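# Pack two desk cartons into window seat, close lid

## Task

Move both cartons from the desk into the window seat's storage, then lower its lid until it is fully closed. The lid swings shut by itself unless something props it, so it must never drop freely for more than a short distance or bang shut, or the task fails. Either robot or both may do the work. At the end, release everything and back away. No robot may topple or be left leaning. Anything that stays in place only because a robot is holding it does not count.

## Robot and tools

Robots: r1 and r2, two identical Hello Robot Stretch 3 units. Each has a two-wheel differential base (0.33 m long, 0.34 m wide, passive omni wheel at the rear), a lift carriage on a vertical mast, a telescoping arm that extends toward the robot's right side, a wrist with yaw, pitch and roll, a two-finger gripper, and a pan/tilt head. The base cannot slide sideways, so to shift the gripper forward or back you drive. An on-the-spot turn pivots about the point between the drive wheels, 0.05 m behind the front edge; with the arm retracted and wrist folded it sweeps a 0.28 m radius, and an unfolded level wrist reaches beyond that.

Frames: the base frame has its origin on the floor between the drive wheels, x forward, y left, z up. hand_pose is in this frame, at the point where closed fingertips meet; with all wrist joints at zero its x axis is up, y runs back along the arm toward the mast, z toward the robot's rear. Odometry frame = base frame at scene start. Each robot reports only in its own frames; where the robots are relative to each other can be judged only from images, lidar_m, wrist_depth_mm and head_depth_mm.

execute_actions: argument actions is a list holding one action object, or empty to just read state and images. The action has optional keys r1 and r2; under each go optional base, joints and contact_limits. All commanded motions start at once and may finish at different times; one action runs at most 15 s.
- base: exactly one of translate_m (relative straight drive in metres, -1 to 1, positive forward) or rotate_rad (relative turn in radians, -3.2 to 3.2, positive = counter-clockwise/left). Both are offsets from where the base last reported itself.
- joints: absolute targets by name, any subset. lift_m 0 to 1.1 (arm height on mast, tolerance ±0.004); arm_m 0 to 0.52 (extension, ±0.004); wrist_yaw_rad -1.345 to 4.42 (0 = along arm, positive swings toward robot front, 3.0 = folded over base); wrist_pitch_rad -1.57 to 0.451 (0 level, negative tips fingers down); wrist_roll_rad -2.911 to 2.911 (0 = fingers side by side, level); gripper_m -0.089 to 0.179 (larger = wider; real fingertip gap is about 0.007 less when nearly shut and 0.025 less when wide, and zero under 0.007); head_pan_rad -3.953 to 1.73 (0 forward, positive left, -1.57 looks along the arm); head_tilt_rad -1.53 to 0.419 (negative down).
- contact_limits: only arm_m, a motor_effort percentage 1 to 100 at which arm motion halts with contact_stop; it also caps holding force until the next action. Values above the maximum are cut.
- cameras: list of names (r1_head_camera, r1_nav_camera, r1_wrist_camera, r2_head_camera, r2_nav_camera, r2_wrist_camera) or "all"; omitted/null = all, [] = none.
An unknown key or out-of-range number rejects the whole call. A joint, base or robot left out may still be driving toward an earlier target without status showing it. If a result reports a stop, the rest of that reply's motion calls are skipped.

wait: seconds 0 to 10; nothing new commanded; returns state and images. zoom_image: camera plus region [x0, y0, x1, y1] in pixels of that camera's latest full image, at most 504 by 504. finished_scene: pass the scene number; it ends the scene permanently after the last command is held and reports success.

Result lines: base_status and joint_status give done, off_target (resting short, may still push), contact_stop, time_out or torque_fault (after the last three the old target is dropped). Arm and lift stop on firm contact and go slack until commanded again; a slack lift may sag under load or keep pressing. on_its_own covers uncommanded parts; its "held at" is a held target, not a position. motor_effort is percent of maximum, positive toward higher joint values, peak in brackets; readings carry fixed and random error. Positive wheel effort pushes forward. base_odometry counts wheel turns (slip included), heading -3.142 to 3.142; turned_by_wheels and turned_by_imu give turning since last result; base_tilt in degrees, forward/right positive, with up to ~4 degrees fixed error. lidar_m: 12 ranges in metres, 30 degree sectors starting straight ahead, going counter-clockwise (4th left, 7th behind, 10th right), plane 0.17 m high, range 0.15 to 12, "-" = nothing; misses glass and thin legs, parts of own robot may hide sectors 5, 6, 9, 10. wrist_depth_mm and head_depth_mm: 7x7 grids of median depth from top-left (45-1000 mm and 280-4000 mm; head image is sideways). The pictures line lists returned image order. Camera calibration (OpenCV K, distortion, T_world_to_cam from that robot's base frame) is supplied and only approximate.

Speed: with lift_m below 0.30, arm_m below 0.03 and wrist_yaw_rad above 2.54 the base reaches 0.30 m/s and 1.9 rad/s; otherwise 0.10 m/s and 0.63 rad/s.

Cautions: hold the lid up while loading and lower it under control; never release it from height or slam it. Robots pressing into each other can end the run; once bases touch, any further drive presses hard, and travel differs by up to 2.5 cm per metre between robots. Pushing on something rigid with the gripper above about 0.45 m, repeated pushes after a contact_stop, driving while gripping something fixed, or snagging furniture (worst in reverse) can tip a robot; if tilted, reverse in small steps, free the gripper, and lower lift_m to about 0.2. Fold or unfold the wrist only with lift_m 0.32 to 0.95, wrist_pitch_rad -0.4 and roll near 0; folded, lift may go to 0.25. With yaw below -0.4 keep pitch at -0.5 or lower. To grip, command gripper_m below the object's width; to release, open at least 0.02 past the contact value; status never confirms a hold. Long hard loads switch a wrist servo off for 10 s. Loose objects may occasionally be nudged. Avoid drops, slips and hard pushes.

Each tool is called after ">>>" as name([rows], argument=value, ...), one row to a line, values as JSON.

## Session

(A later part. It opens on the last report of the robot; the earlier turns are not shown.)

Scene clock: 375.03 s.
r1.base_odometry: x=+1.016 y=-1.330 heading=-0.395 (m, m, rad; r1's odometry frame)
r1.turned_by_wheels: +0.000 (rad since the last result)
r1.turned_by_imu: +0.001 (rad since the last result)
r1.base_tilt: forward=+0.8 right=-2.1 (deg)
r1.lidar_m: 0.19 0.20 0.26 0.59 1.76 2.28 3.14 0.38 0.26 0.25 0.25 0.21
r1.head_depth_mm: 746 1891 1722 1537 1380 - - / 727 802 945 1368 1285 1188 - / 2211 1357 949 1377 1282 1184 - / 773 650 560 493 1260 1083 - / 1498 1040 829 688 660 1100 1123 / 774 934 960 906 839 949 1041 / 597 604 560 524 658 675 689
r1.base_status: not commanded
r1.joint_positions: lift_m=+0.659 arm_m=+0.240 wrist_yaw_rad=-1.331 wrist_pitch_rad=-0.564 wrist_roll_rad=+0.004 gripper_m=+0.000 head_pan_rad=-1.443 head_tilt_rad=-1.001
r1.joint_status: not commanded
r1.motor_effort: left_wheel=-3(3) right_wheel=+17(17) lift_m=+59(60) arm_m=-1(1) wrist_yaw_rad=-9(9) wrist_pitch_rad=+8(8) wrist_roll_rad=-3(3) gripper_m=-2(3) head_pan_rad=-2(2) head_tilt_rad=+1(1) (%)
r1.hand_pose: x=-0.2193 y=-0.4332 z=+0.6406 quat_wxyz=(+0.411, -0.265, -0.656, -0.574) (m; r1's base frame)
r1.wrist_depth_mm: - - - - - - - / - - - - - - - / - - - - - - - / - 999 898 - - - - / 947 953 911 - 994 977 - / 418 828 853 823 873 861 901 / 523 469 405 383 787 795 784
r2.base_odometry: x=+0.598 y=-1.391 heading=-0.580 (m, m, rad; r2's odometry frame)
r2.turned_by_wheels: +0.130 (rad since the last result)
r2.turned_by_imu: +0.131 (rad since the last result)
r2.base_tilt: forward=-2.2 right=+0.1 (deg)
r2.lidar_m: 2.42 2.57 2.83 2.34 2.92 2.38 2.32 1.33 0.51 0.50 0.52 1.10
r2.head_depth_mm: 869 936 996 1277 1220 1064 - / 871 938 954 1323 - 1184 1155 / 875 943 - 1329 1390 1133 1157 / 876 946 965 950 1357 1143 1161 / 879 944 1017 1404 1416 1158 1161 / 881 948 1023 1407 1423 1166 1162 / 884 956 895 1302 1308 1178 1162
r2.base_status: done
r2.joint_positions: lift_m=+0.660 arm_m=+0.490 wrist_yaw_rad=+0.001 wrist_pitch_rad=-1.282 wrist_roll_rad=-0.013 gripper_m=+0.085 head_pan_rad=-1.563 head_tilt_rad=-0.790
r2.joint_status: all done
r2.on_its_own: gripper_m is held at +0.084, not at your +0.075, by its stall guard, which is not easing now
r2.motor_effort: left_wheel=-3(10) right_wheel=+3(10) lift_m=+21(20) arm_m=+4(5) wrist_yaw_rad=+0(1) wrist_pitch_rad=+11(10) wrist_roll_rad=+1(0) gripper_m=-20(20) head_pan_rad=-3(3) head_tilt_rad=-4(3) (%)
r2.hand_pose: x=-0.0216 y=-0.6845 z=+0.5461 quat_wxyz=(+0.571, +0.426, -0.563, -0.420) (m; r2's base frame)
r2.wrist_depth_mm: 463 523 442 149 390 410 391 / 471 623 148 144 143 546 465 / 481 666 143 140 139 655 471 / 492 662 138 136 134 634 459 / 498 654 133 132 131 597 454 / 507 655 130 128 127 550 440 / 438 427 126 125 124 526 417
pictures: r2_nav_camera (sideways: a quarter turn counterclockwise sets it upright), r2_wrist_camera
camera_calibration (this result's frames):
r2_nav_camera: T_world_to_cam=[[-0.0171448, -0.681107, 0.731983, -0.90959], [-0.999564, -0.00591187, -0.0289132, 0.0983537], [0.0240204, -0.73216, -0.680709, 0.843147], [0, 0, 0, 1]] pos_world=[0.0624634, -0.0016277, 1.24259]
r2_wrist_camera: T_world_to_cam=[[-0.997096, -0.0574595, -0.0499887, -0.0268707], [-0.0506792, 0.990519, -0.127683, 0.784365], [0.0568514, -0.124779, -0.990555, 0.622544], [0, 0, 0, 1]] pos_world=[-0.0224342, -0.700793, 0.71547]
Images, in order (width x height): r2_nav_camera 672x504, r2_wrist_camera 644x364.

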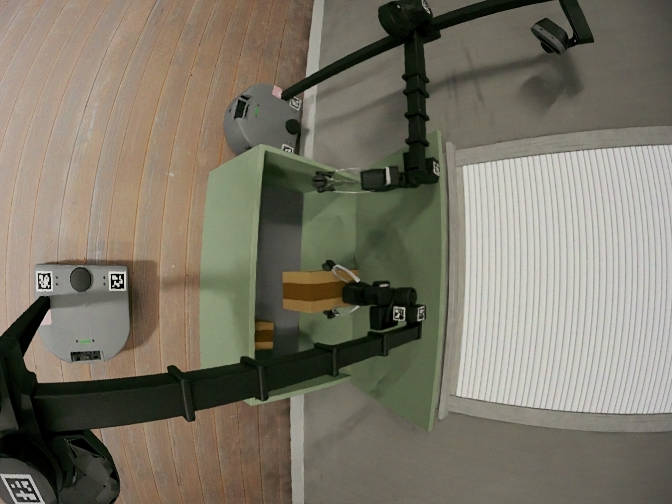

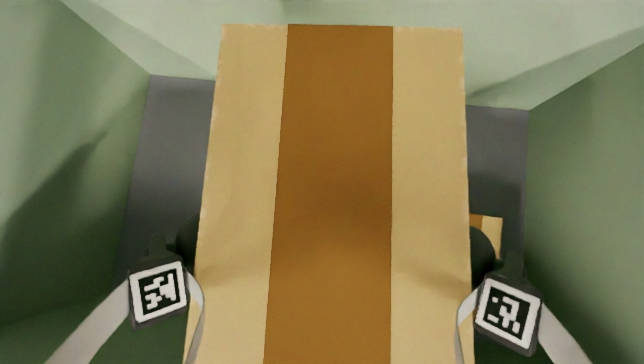

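Spacing about 0.2 m; fine.

>>> execute_actions([
  {"r2":{"joints":{"lift_m":0.265}}},
], cameras=["r2_wrist_camera"])

>>> execute_actions([
  {"r2":{"joints":{"gripper_m":0.15}}},
], cameras=[])

>>> execute_actions([
  {"r2":{"joints":{"lift_m":0.56,"arm_m":0.42}},"r1":{"base":{"translate_m":-0.04},"joints":{"lift_m":0.65}}},
], cameras=[])

>>> execute_actions([
  {"r2":{"joints":{"arm_m":0.0,"head_pan_rad":-1.1,"head_tilt_rad":-0.7}},"r1":{"base":{"translate_m":-0.035},"joints":{"lift_m":0.63}}},
], cameras=["r2_head_camera","r1_head_camera"])

Scene clock: 386.93 s.
r1.base_odometry: x=+1.016 y=-1.330 heading=-0.395 (m, m, rad; r1's odometry frame)
r1.turned_by_wheels: +0.000 (rad since the last result)
r1.turned_by_imu: +0.001 (rad since the last result)
r1.base_tilt: forward=+1.0 right=-2.2 (deg)
r1.lidar_m: 0.19 0.20 0.26 0.59 1.76 2.28 3.15 0.38 0.26 0.25 0.25 0.21
r1.head_depth_mm: 2264 1938 1666 1532 1374 - - / 2237 1924 1245 1363 1286 1190 - / 2222 1915 1444 1310 1288 1187 - / 773 649 561 492 1260 1083 - / 1495 1039 830 689 661 1103 1125 / 774 933 959 905 837 949 1041 / 597 603 561 525 659 674 690
r1.base_status: not commanded
r1.joint_positions: lift_m=+0.659 arm_m=+0.240 wrist_yaw_rad=-1.331 wrist_pitch_rad=-0.564 wrist_roll_rad=+0.004 gripper_m=+0.000 head_pan_rad=-1.443 head_tilt_rad=-1.001
r1.joint_status: not commanded
r1.motor_effort: left_wheel=-3(3) right_wheel=+17(17) lift_m=+59(59) arm_m=-1(1) wrist_yaw_rad=-9(9) wrist_pitch_rad=+8(8) wrist_roll_rad=-3(3) gripper_m=-2(3) head_pan_rad=-3(3) head_tilt_rad=+1(0) (%)
r1.hand_pose: x=-0.2193 y=-0.4332 z=+0.6406 quat_wxyz=(+0.411, -0.265, -0.656, -0.574) (m; r1's base frame)
r1.wrist_depth_mm: - 750 - - - - - / - 631 - - - - - / - - - - - - - / 448 - 906 - - - - / 927 937 928 - - - - / 419 834 859 855 884 875 895 / 538 471 405 377 777 792 806
r2.base_odometry: x=+0.598 y=-1.391 heading=-0.580 (m, m, rad; r2's odometry frame)
r2.turned_by_wheels: +0.000 (rad since the last result)
r2.turned_by_imu: -0.001 (rad since the last result)
r2.base_tilt: forward=-2.2 right=+0.1 (deg)
r2.lidar_m: 2.43 2.57 2.84 2.34 2.92 2.38 2.32 1.33 0.51 0.50 0.52 1.10
r2.head_depth_mm: 868 936 993 1276 1243 1116 1153 / 870 936 1000 1375 1386 1123 1167 / 872 939 1007 1384 1279 1140 1159 / 879 943 1012 1395 1256 1145 1159 / 880 945 1016 1396 1416 1157 1165 / 881 949 1024 1406 1422 1164 1158 / 887 954 894 1301 1312 1174 1157
r2.base_status: not commanded
r2.joint_positions: lift_m=+0.265 arm_m=+0.490 wrist_yaw_rad=+0.001 wrist_pitch_rad=-1.282 wrist_roll_rad=-0.013 gripper_m=+0.085 head_pan_rad=-1.563 head_tilt_rad=-0.790
r2.joint_status: all done
r2.on_its_own: gripper_m is held at +0.084, not at your +0.075, by its stall guard, which is not easing now
r2.motor_effort: left_wheel=-3(3) right_wheel=+4(4) lift_m=+20(23) arm_m=+4(4) wrist_yaw_rad=+0(0) wrist_pitch_rad=+10(11) wrist_roll_rad=+1(1) gripper_m=-19(20) head_pan_rad=-4(4) head_tilt_rad=-3(3) (%)
r2.hand_pose: x=-0.0216 y=-0.6844 z=+0.1511 quat_wxyz=(+0.571, +0.426, -0.562, -0.420) (m; r2's base frame)
r2.wrist_depth_mm: 282 280 275 145 143 265 263 / 275 271 144 141 140 261 257 / 270 265 140 137 136 252 251 / 263 261 136 134 133 248 214 / 259 257 133 131 130 243 188 / 253 252 130 128 127 225 183 / 250 244 127 125 124 233 171
pictures: r2_wrist_camera
camera_calibration (this result's frames):
r2_wrist_camera: T_world_to_cam=[[-0.997096, -0.0574293, -0.0500216, -0.0465822], [-0.0506779, 0.990593, -0.127112, 0.733751], [0.056851, -0.124208, -0.990626, 0.2317], [0, 0, 0, 1]] pos_world=[-0.0224343, -0.700745, 0.320466]
Images, in order (width x height): r2_wrist_camera 644x364.

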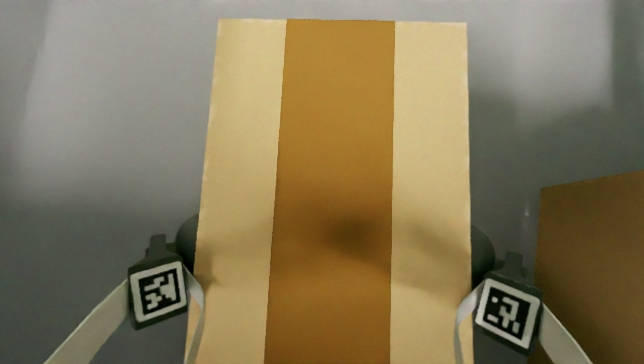

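Scene clock: 388.13 s.
r1.base_odometry: x=+1.016 y=-1.330 heading=-0.395 (m, m, rad; r1's odometry frame)
r1.turned_by_wheels: +0.000 (rad since the last result)
r1.turned_by_imu: +0.000 (rad since the last result)
r1.base_tilt: forward=+0.8 right=-2.1 (deg)
r1.lidar_m: 0.19 0.20 0.26 0.59 1.75 2.27 3.15 0.38 0.26 0.25 0.25 0.21
r1.head_depth_mm: 2231 1941 1662 1535 1374 - - / 2246 1931 1246 1370 1286 1184 - / 2208 1918 1440 1311 1284 1186 - / 774 650 560 492 1260 1083 - / 1497 1041 830 688 661 1099 1122 / 774 932 958 906 837 947 1040 / 597 603 561 525 658 674 689
r1.base_status: not commanded
r1.joint_positions: lift_m=+0.659 arm_m=+0.240 wrist_yaw_rad=-1.331 wrist_pitch_rad=-0.564 wrist_roll_rad=+0.004 gripper_m=+0.000 head_pan_rad=-1.443 head_tilt_rad=-1.001
r1.joint_status: not commanded
r1.motor_effort: left_wheel=-3(3) right_wheel=+17(17) lift_m=+59(59) arm_m=-1(1) wrist_yaw_rad=-9(9) wrist_pitch_rad=+7(8) wrist_roll_rad=-3(2) gripper_m=-2(2) head_pan_rad=-3(2) head_tilt_rad=+1(0) (%)
r1.hand_pose: x=-0.2193 y=-0.4332 z=+0.6406 quat_wxyz=(+0.411, -0.265, -0.656, -0.574) (m; r1's base frame)
r1.wrist_depth_mm: - 747 - - - - - / - 655 - - - - - / - - - - - - - / 451 - 891 - - - - / 911 920 910 - 990 - - / 420 838 835 845 870 867 865 / 535 482 410 383 771 783 817
r2.base_odometry: x=+0.598 y=-1.391 heading=-0.580 (m, m, rad; r2's odometry frame)
r2.turned_by_wheels: +0.000 (rad since the last result)
r2.turned_by_imu: +0.000 (rad since the last result)
r2.base_tilt: forward=-2.2 right=+0.0 (deg)
r2.lidar_m: 2.43 2.56 2.84 2.33 2.93 2.39 2.33 1.33 0.51 0.50 0.52 1.10
r2.head_depth_mm: 865 937 998 1272 1251 1119 1156 / 871 935 1005 1377 1386 1118 1161 / 875 941 1006 1387 1265 1137 1163 / 875 944 1012 1399 1254 1145 1163 / 881 947 1016 1401 1414 1160 1156 / 881 951 1023 1418 1421 1163 1161 / 884 953 896 1302 1303 1175 1158
r2.base_status: not commanded
r2.joint_positions: lift_m=+0.265 arm_m=+0.490 wrist_yaw_rad=+0.000 wrist_pitch_rad=-1.258 wrist_roll_rad=-0.013 gripper_m=+0.150 head_pan_rad=-1.563 head_tilt_rad=-0.790
r2.joint_status: all done
r2.motor_effort: left_wheel=-3(3) right_wheel=+4(4) lift_m=+20(20) arm_m=+4(4) wrist_yaw_rad=+0(0) wrist_pitch_rad=+3(10) wrist_roll_rad=+1(1) gripper_m=+1(83) head_pan_rad=-2(4) head_tilt_rad=-3(3) (%)
r2.hand_pose: x=-0.0216 y=-0.6905 z=+0.1524 quat_wxyz=(+0.576, +0.419, -0.568, -0.414) (m; r2's base frame)
r2.wrist_depth_mm: 291 290 285 281 279 273 271 / 282 281 150 147 146 267 264 / 276 271 145 143 142 260 257 / 268 264 141 139 138 255 250 / 259 259 138 136 135 249 189 / 255 - 134 133 132 185 177 / 249 247 131 130 128 235 165
pictures: none
No camera images: the call's "cameras" was empty. Leave "cameras" out to get every camera's image.

Scene clock: 391.63 s.
r1.base_odometry: x=+0.979 y=-1.314 heading=-0.396 (m, m, rad; r1's odometry frame)
r1.turned_by_wheels: -0.001 (rad since the last result)
r1.turned_by_imu: +0.000 (rad since the last result)
r1.base_tilt: forward=+0.8 right=-2.1 (deg)
r1.lidar_m: 0.23 0.24 0.31 0.72 1.75 2.28 3.11 1.18 0.27 0.25 0.25 0.25
r1.head_depth_mm: 2242 1829 1689 1530 1361 - - / 2233 845 895 1236 1217 1023 - / 2230 1932 1445 1365 1284 1092 - / 791 669 579 513 1259 1101 - / 1778 944 777 658 639 1115 1124 / 1106 1127 1047 925 774 1050 1104 / 710 658 767 782 796 815 835
r1.base_status: done
r1.joint_positions: lift_m=+0.650 arm_m=+0.240 wrist_yaw_rad=-1.333 wrist_pitch_rad=-0.564 wrist_roll_rad=+0.004 gripper_m=+0.000 head_pan_rad=-1.443 head_tilt_rad=-1.001
r1.joint_status: all done
r1.motor_effort: left_wheel=-2(5) right_wheel=+17(19) lift_m=+23(51) arm_m=+0(1) wrist_yaw_rad=-7(9) wrist_pitch_rad=+8(8) wrist_roll_rad=-3(3) gripper_m=-3(2) head_pan_rad=-3(2) head_tilt_rad=+1(2) (%)
r1.hand_pose: x=-0.2194 y=-0.4328 z=+0.6319 quat_wxyz=(+0.411, -0.266, -0.656, -0.574) (m; r1's base frame)
r1.wrist_depth_mm: - - - - - - - / - - - - - - - / - - - - - - - / - 890 862 - - - - / 941 919 868 - 977 - 976 / 818 832 826 821 852 890 886 / 386 371 778 764 778 798 768
r2.base_odometry: x=+0.598 y=-1.391 heading=-0.580 (m, m, rad; r2's odometry frame)
r2.turned_by_wheels: +0.000 (rad since the last result)
r2.turned_by_imu: +0.000 (rad since the last result)
r2.base_tilt: forward=-2.2 right=+0.1 (deg)
r2.lidar_m: 2.43 2.58 2.84 2.34 2.92 2.39 2.33 1.33 0.51 0.49 0.52 1.08
r2.head_depth_mm: 871 948 939 1274 1248 1114 1167 / 871 950 945 1359 1443 - 1140 / 877 958 950 - 1398 1133 1163 / 875 958 958 1359 1276 1142 1159 / 880 962 961 1406 1418 1154 1158 / 884 967 971 1406 1417 1171 1160 / 887 969 865 1297 1241 1179 1163
r2.base_status: not commanded
r2.joint_positions: lift_m=+0.560 arm_m=+0.420 wrist_yaw_rad=+0.000 wrist_pitch_rad=-1.256 wrist_roll_rad=-0.013 gripper_m=+0.150 head_pan_rad=-1.563 head_tilt_rad=-0.790
r2.joint_status: all done
r2.motor_effort: left_wheel=-3(3) right_wheel=+3(3) lift_m=+23(23) arm_m=-3(4) wrist_yaw_rad=-1(1) wrist_pitch_rad=+2(2) wrist_roll_rad=+1(1) gripper_m=+0(1) head_pan_rad=-3(2) head_tilt_rad=-3(3) (%)
r2.hand_pose: x=-0.0216 y=-0.6217 z=+0.4472 quat_wxyz=(+0.576, +0.418, -0.568, -0.413) (m; r2's base frame)
r2.wrist_depth_mm: 464 584 572 544 516 494 450 / 472 600 594 590 581 576 481 / 483 590 575 568 564 557 473 / 490 567 569 440 549 429 459 / 501 555 551 427 515 418 451 / 461 - 539 523 522 416 421 / 299 295 335 369 417 420 391
pictures: none
No camera images: the call's "cameras" was empty. Leave "cameras" out to get every camera's image.

Scene clock: 395.90 s.
r1.base_odometry: x=+0.947 y=-1.301 heading=-0.397 (m, m, rad; r1's odometry frame)
r1.turned_by_wheels: -0.001 (rad since the last result)
r1.turned_by_imu: -0.001 (rad since the last result)
r1.base_tilt: forward=+0.8 right=-2.1 (deg)
r1.lidar_m: 0.27 0.27 0.35 0.82 1.75 2.27 3.09 3.49 0.27 0.25 0.26 0.29
r1.head_depth_mm: 2259 1930 1696 1535 1363 1249 - / 2244 1933 1711 - 1090 1141 - / 2236 1916 1450 - 1282 1104 - / 824 699 609 539 1246 1112 - / 1820 918 765 656 647 1129 1124 / 1283 1181 1029 844 735 1139 1117 / 768 872 887 901 856 926 958
r1.base_status: done
r1.joint_positions: lift_m=+0.631 arm_m=+0.240 wrist_yaw_rad=-1.339 wrist_pitch_rad=-0.564 wrist_roll_rad=+0.004 gripper_m=+0.000 head_pan_rad=-1.443 head_tilt_rad=-1.001
r1.joint_status: all done
r1.on_its_own: right_wheel is at rest, and its effort (+24) is outside its rest range (-18 to +18)
r1.motor_effort: left_wheel=-4(10) right_wheel=+24(27) lift_m=+20(22) arm_m=-1(1) wrist_yaw_rad=-2(7) wrist_pitch_rad=+8(8) wrist_roll_rad=-3(3) gripper_m=-2(2) head_pan_rad=-2(2) head_tilt_rad=+2(0) (%)
r1.hand_pose: x=-0.2197 y=-0.4317 z=+0.6120 quat_wxyz=(+0.409, -0.268, -0.655, -0.576) (m; r1's base frame)
r1.wrist_depth_mm: - - - - - - - / - - - - - - - / - - 950 - - - - / - 801 856 - - - - / 903 864 803 - 943 - 980 / 793 804 822 810 853 845 867 / 696 719 715 727 757 776 762
r2.base_odometry: x=+0.598 y=-1.391 heading=-0.580 (m, m, rad; r2's odometry frame)
r2.turned_by_wheels: +0.000 (rad since the last result)
r2.turned_by_imu: +0.000 (rad since the last result)
r2.base_tilt: forward=-2.2 right=+0.1 (deg)
r2.lidar_m: 2.43 2.56 2.84 2.34 2.93 2.39 2.33 1.33 0.51 0.50 0.52 1.06
r2.head_depth_mm: 848 944 1023 1032 1389 1185 1018 / 887 986 1061 1197 1434 1162 1129 / 926 1030 1013 1365 1482 1041 1176 / 975 1102 851 863 1411 1110 1190 / 1026 1173 1256 1615 1166 1280 1191 / 1089 1253 1367 1740 1399 1319 1190 / 1151 1329 1572 1765 1397 1338 1194
r2.base_status: not commanded
r2.joint_positions: lift_m=+0.560 arm_m=+0.001 wrist_yaw_rad=+0.000 wrist_pitch_rad=-1.256 wrist_roll_rad=-0.013 gripper_m=+0.150 head_pan_rad=-1.107 head_tilt_rad=-0.704
r2.joint_status: all done
r2.motor_effort: left_wheel=-3(3) right_wheel=+3(3) lift_m=+23(23) arm_m=-3(3) wrist_yaw_rad=+1(1) wrist_pitch_rad=+2(2) wrist_roll_rad=+1(1) gripper_m=+1(0) head_pan_rad=+3(31) head_tilt_rad=+3(6) (%)
r2.hand_pose: x=-0.0216 y=-0.2026 z=+0.4473 quat_wxyz=(+0.576, +0.418, -0.568, -0.413) (m; r2's base frame)
r2.wrist_depth_mm: 580 510 478 449 432 405 389 / 681 668 645 602 559 531 634 / 670 658 652 640 640 630 610 / 645 633 628 620 617 615 598 / 636 621 607 604 592 594 590 / 618 - 593 - - - 577 / 592 593 582 - - - 556
pictures: r1_head_camera (sideways: a quarter turn clockwise sets it upright), r2_head_camera (sideways: a quarter turn clockwise sets it upright)
camera_calibration (this result's frames):
r1_head_camera: T_world_to_cam=[[-0.072045, 0.860299, -0.504674, 0.675253], [0.997272, 0.0702718, -0.0225764, 0.0266289], [0.0160419, -0.504924, -0.863015, 1.07798], [0, 0, 0, 1]] pos_world=[0.00479952, -0.0384945, 1.27169]
r2_head_camera: T_world_to_cam=[[-0.29791, 0.618838, -0.726835, 0.965763], [0.902949, 0.429727, -0.00421893, -0.00152975], [0.30973, -0.657552, -0.686799, 0.850066], [0, 0, 0, 1]] pos_world=[0.0258009, -0.0380302, 1.28577]
Images, in order (width x height): r1_head_camera 896x504, r2_head_camera 896x504.

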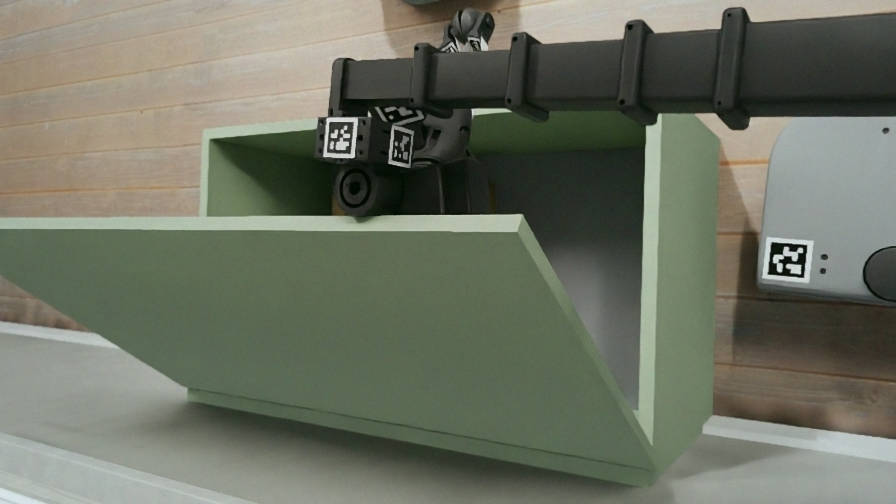

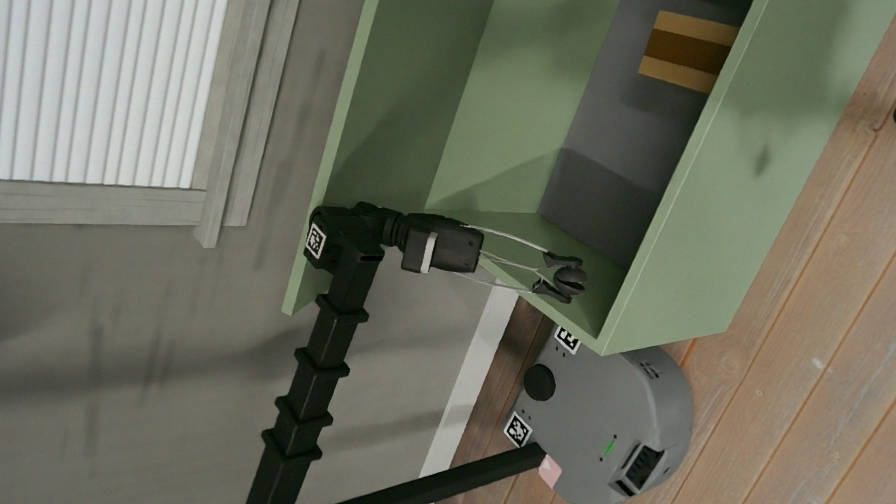

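>>> execute_actions([
  {"r1":{"base":{"translate_m":-0.04},"joints":{"lift_m":0.615}}},
], cameras=[])

>>> execute_actions([
  {"r1":{"base":{"translate_m":-0.045},"joints":{"lift_m":0.58}}},
], cameras=[])

>>> execute_actions([
  {"r1":{"base":{"translate_m":-0.033},"joints":{"lift_m":0.55}}},
], cameras=["r1_head_camera"])

Scene clock: 401.90 s.
r1.base_odometry: x=+0.910 y=-1.285 heading=-0.397 (m, m, rad; r1's odometry frame)
r1.turned_by_wheels: -0.001 (rad since the last result)
r1.turned_by_imu: -0.003 (rad since the last result)
r1.base_tilt: forward=+0.7 right=-2.0 (deg)
r1.lidar_m: 0.31 0.32 0.41 0.92 1.74 2.26 3.04 3.44 0.27 0.25 0.26 0.33
r1.head_depth_mm: 2243 1933 1696 1487 1362 1238 1133 / 2251 1928 1724 - 920 1217 - / 2231 1906 1409 - 1248 1126 - / 886 751 639 565 1244 1127 - / 2067 893 757 656 652 1145 1122 / 1501 1171 946 795 709 1153 1123 / 1001 1012 1024 947 831 1014 1067
r1.base_status: done
r1.joint_positions: lift_m=+0.615 arm_m=+0.240 wrist_yaw_rad=-1.334 wrist_pitch_rad=-0.564 wrist_roll_rad=+0.004 gripper_m=+0.000 head_pan_rad=-1.443 head_tilt_rad=-1.001
r1.joint_status: all done
r1.on_its_own: right_wheel is at rest, and its effort (+19) is outside its rest range (-18 to +18)
r1.motor_effort: left_wheel=-3(11) right_wheel=+19(33) lift_m=+27(27) arm_m=-1(1) wrist_yaw_rad=-7(6) wrist_pitch_rad=+8(8) wrist_roll_rad=-3(3) gripper_m=-2(2) head_pan_rad=-2(1) head_tilt_rad=+0(1) (%)
r1.hand_pose: x=-0.2194 y=-0.4326 z=+0.5967 quat_wxyz=(+0.411, -0.266, -0.656, -0.575) (m; r1's base frame)
r1.wrist_depth_mm: - - - - - - - / - - - - - - - / - - - - - - - / - 820 852 - - - - / 850 738 739 - 951 951 998 / 775 787 795 784 834 845 832 / 719 693 719 725 741 740 720
r2.base_odometry: x=+0.598 y=-1.391 heading=-0.580 (m, m, rad; r2's odometry frame)
r2.turned_by_wheels: +0.000 (rad since the last result)
r2.turned_by_imu: +0.000 (rad since the last result)
r2.base_tilt: forward=-2.2 right=+0.1 (deg)
r2.lidar_m: 2.43 2.56 2.84 2.34 2.92 2.38 2.33 1.33 0.51 0.50 0.52 0.98
r2.head_depth_mm: 847 941 1065 1022 1389 1190 1014 / 889 984 1119 1154 1434 1163 1129 / 923 1032 1163 1355 1493 1039 1168 / 975 1099 1192 841 1414 1104 1189 / 1036 1174 1288 1600 1147 1286 1191 / 1087 1253 1352 1755 1399 1311 1191 / 1154 1333 1452 1805 1399 1309 1192
r2.base_status: not commanded
r2.joint_positions: lift_m=+0.560 arm_m=+0.001 wrist_yaw_rad=+0.000 wrist_pitch_rad=-1.256 wrist_roll_rad=-0.013 gripper_m=+0.150 head_pan_rad=-1.107 head_tilt_rad=-0.704
r2.joint_status: not commanded
r2.motor_effort: left_wheel=-3(3) right_wheel=+3(3) lift_m=+23(23) arm_m=-3(3) wrist_yaw_rad=+1(0) wrist_pitch_rad=+2(2) wrist_roll_rad=+1(1) gripper_m=+0(1) head_pan_rad=+4(4) head_tilt_rad=+2(2) (%)
r2.hand_pose: x=-0.0216 y=-0.2026 z=+0.4473 quat_wxyz=(+0.576, +0.418, -0.568, -0.413) (m; r2's base frame)
r2.wrist_depth_mm: 570 511 471 457 427 410 393 / 667 659 648 602 562 525 634 / 669 656 646 635 624 630 618 / 643 626 631 628 614 609 602 / 625 624 614 606 607 600 586 / 611 - 617 - - - 577 / 602 582 595 - - - 555
pictures: none
No camera images: the call's "cameras" was empty. Leave "cameras" out to get every camera's image.

Scene clock: 403.27 s.
r1.base_odometry: x=+0.868 y=-1.268 heading=-0.398 (m, m, rad; r1's odometry frame)
r1.turned_by_wheels: -0.001 (rad since the last result)
r1.turned_by_imu: +0.000 (rad since the last result)
r1.base_tilt: forward=+0.8 right=-2.1 (deg)
r1.lidar_m: 0.35 0.36 0.47 1.06 1.74 2.24 2.99 3.41 0.28 0.26 0.26 0.34
r1.head_depth_mm: 2256 1931 1692 1437 1355 1240 1132 / 2234 1927 1701 - - - - / 2254 1929 1483 - 1221 1186 - / 941 803 697 610 1243 1152 - / 2152 910 777 678 653 1164 1124 / 1719 1105 913 781 705 1174 1125 / 1146 1160 1050 916 791 1091 1106
r1.base_status: done
r1.joint_positions: lift_m=+0.580 arm_m=+0.240 wrist_yaw_rad=-1.333 wrist_pitch_rad=-0.564 wrist_roll_rad=+0.004 gripper_m=+0.000 head_pan_rad=-1.443 head_tilt_rad=-1.001
r1.joint_status: all done
r1.motor_effort: left_wheel=-2(9) right_wheel=+17(27) lift_m=+29(30) arm_m=-1(1) wrist_yaw_rad=-7(8) wrist_pitch_rad=+8(8) wrist_roll_rad=-3(3) gripper_m=-2(3) head_pan_rad=-3(3) head_tilt_rad=+0(1) (%)
r1.hand_pose: x=-0.2194 y=-0.4328 z=+0.5616 quat_wxyz=(+0.411, -0.266, -0.656, -0.574) (m; r1's base frame)
r1.wrist_depth_mm: - - - - - - - / - - - - - - - / - 849 - - - - - / 960 744 823 975 - - - / 823 683 770 - 902 891 895 / 748 737 753 776 778 810 789 / 673 669 676 689 681 696 716
r2.base_odometry: x=+0.598 y=-1.391 heading=-0.580 (m, m, rad; r2's odometry frame)
r2.turned_by_wheels: +0.000 (rad since the last result)
r2.turned_by_imu: +0.000 (rad since the last result)
r2.base_tilt: forward=-2.2 right=+0.1 (deg)
r2.lidar_m: 2.43 2.57 2.83 2.33 2.92 2.38 2.33 1.33 0.51 0.50 0.52 0.93
r2.head_depth_mm: 848 937 1065 1177 1388 1186 1015 / 887 985 1123 1250 1439 1163 1126 / 926 1029 1197 1360 1496 1046 1166 / 974 1096 1277 845 1406 1108 1188 / 1037 1177 1344 774 1166 1282 1193 / 1089 1247 1430 1756 1391 1287 1192 / 1155 1332 1486 1822 1366 1279 1191
r2.base_status: not commanded
r2.joint_positions: lift_m=+0.560 arm_m=+0.001 wrist_yaw_rad=+0.000 wrist_pitch_rad=-1.256 wrist_roll_rad=-0.013 gripper_m=+0.150 head_pan_rad=-1.107 head_tilt_rad=-0.704
r2.joint_status: not commanded
r2.motor_effort: left_wheel=-3(2) right_wheel=+4(4) lift_m=+23(23) arm_m=-3(3) wrist_yaw_rad=+0(0) wrist_pitch_rad=+2(2) wrist_roll_rad=+1(1) gripper_m=+1(0) head_pan_rad=+5(4) head_tilt_rad=+1(2) (%)
r2.hand_pose: x=-0.0216 y=-0.2026 z=+0.4473 quat_wxyz=(+0.576, +0.418, -0.568, -0.413) (m; r2's base frame)
r2.wrist_depth_mm: 578 501 482 447 433 407 390 / 652 665 659 615 565 530 636 / 663 644 653 655 641 623 616 / 645 644 635 633 615 610 606 / 620 614 601 613 603 587 590 / 622 - 595 - - - 570 / 597 594 574 - - - 567
pictures: none
No camera images: the call's "cameras" was empty. Leave "cameras" out to get every camera's image.

Scene clock: 404.63 s.
r1.base_odometry: x=+0.838 y=-1.255 heading=-0.398 (m, m, rad; r1's odometry frame)
r1.turned_by_wheels: -0.001 (rad since the last result)
r1.turned_by_imu: +0.000 (rad since the last result)
r1.base_tilt: forward=+0.9 right=-2.2 (deg)
r1.lidar_m: 0.39 0.39 0.51 1.16 1.73 2.24 2.96 3.40 0.28 0.26 0.27 0.35
r1.head_depth_mm: 2255 1930 1695 1379 1356 1232 1135 / 2244 1930 1684 - - - - / 2231 1923 1622 - 1311 1215 - / 986 842 736 647 1228 1166 - / 2222 932 804 702 660 1177 1122 / 1879 1081 913 784 714 1172 1121 / 1265 1195 1055 891 783 1154 1114
r1.base_status: done
r1.joint_positions: lift_m=+0.550 arm_m=+0.240 wrist_yaw_rad=-1.331 wrist_pitch_rad=-0.564 wrist_roll_rad=+0.004 gripper_m=+0.000 head_pan_rad=-1.443 head_tilt_rad=-1.001
r1.joint_status: all done
r1.motor_effort: left_wheel=-2(8) right_wheel=+16(19) lift_m=+31(35) arm_m=-1(0) wrist_yaw_rad=-9(9) wrist_pitch_rad=+8(8) wrist_roll_rad=-3(3) gripper_m=-2(3) head_pan_rad=-2(3) head_tilt_rad=+1(1) (%)
r1.hand_pose: x=-0.2193 y=-0.4332 z=+0.5316 quat_wxyz=(+0.411, -0.265, -0.656, -0.574) (m; r1's base frame)
r1.wrist_depth_mm: - - - - - - - / - - - - - - - / - 820 - - - - - / 906 716 835 973 965 998 - / 738 617 772 - 857 851 855 / 710 681 710 721 759 749 770 / 635 654 636 659 665 680 690
r2.base_odometry: x=+0.598 y=-1.391 heading=-0.580 (m, m, rad; r2's odometry frame)
r2.turned_by_wheels: +0.000 (rad since the last result)
r2.turned_by_imu: +0.000 (rad since the last result)
r2.base_tilt: forward=-2.1 right=+0.0 (deg)
r2.lidar_m: 2.43 2.57 2.84 2.33 2.93 2.38 2.33 1.32 0.51 0.50 0.52 0.91
r2.head_depth_mm: 847 942 1067 1172 1388 1187 1020 / 887 985 1123 1236 1434 1165 1130 / 925 1032 1195 1321 1489 1043 1171 / 978 1099 1269 1221 1408 1109 1193 / 1033 1175 1363 848 1058 1266 1193 / 1088 1248 1460 1644 1399 1284 1191 / 1152 1331 1564 1769 1377 1251 1199
r2.base_status: not commanded
r2.joint_positions: lift_m=+0.560 arm_m=+0.001 wrist_yaw_rad=+0.000 wrist_pitch_rad=-1.256 wrist_roll_rad=-0.013 gripper_m=+0.150 head_pan_rad=-1.107 head_tilt_rad=-0.704
r2.joint_status: not commanded
r2.motor_effort: left_wheel=-3(2) right_wheel=+3(3) lift_m=+23(23) arm_m=-3(3) wrist_yaw_rad=-1(1) wrist_pitch_rad=+2(2) wrist_roll_rad=+1(1) gripper_m=+0(0) head_pan_rad=+4(4) head_tilt_rad=+2(2) (%)
r2.hand_pose: x=-0.0216 y=-0.2026 z=+0.4473 quat_wxyz=(+0.576, +0.418, -0.568, -0.413) (m; r2's base frame)
r2.wrist_depth_mm: 564 509 471 456 430 410 389 / 640 674 644 604 560 524 631 / 659 657 650 641 635 626 629 / 645 628 635 624 617 610 597 / 617 620 615 607 601 595 588 / 612 - 602 - - - 571 / 599 583 576 - - - 560
pictures: r1_head_camera (sideways: a quarter turn clockwise sets it upright)
camera_calibration (this result's frames):
r1_head_camera: T_world_to_cam=[[-0.0720012, 0.860297, -0.504683, 0.675264], [0.997276, 0.0702217, -0.0225758, 0.0266281], [0.0160178, -0.504934, -0.86301, 1.07797], [0, 0, 0, 1]] pos_world=[0.00479763, -0.0384947, 1.27169]
Images, in order (width x height): r1_head_camera 896x504.

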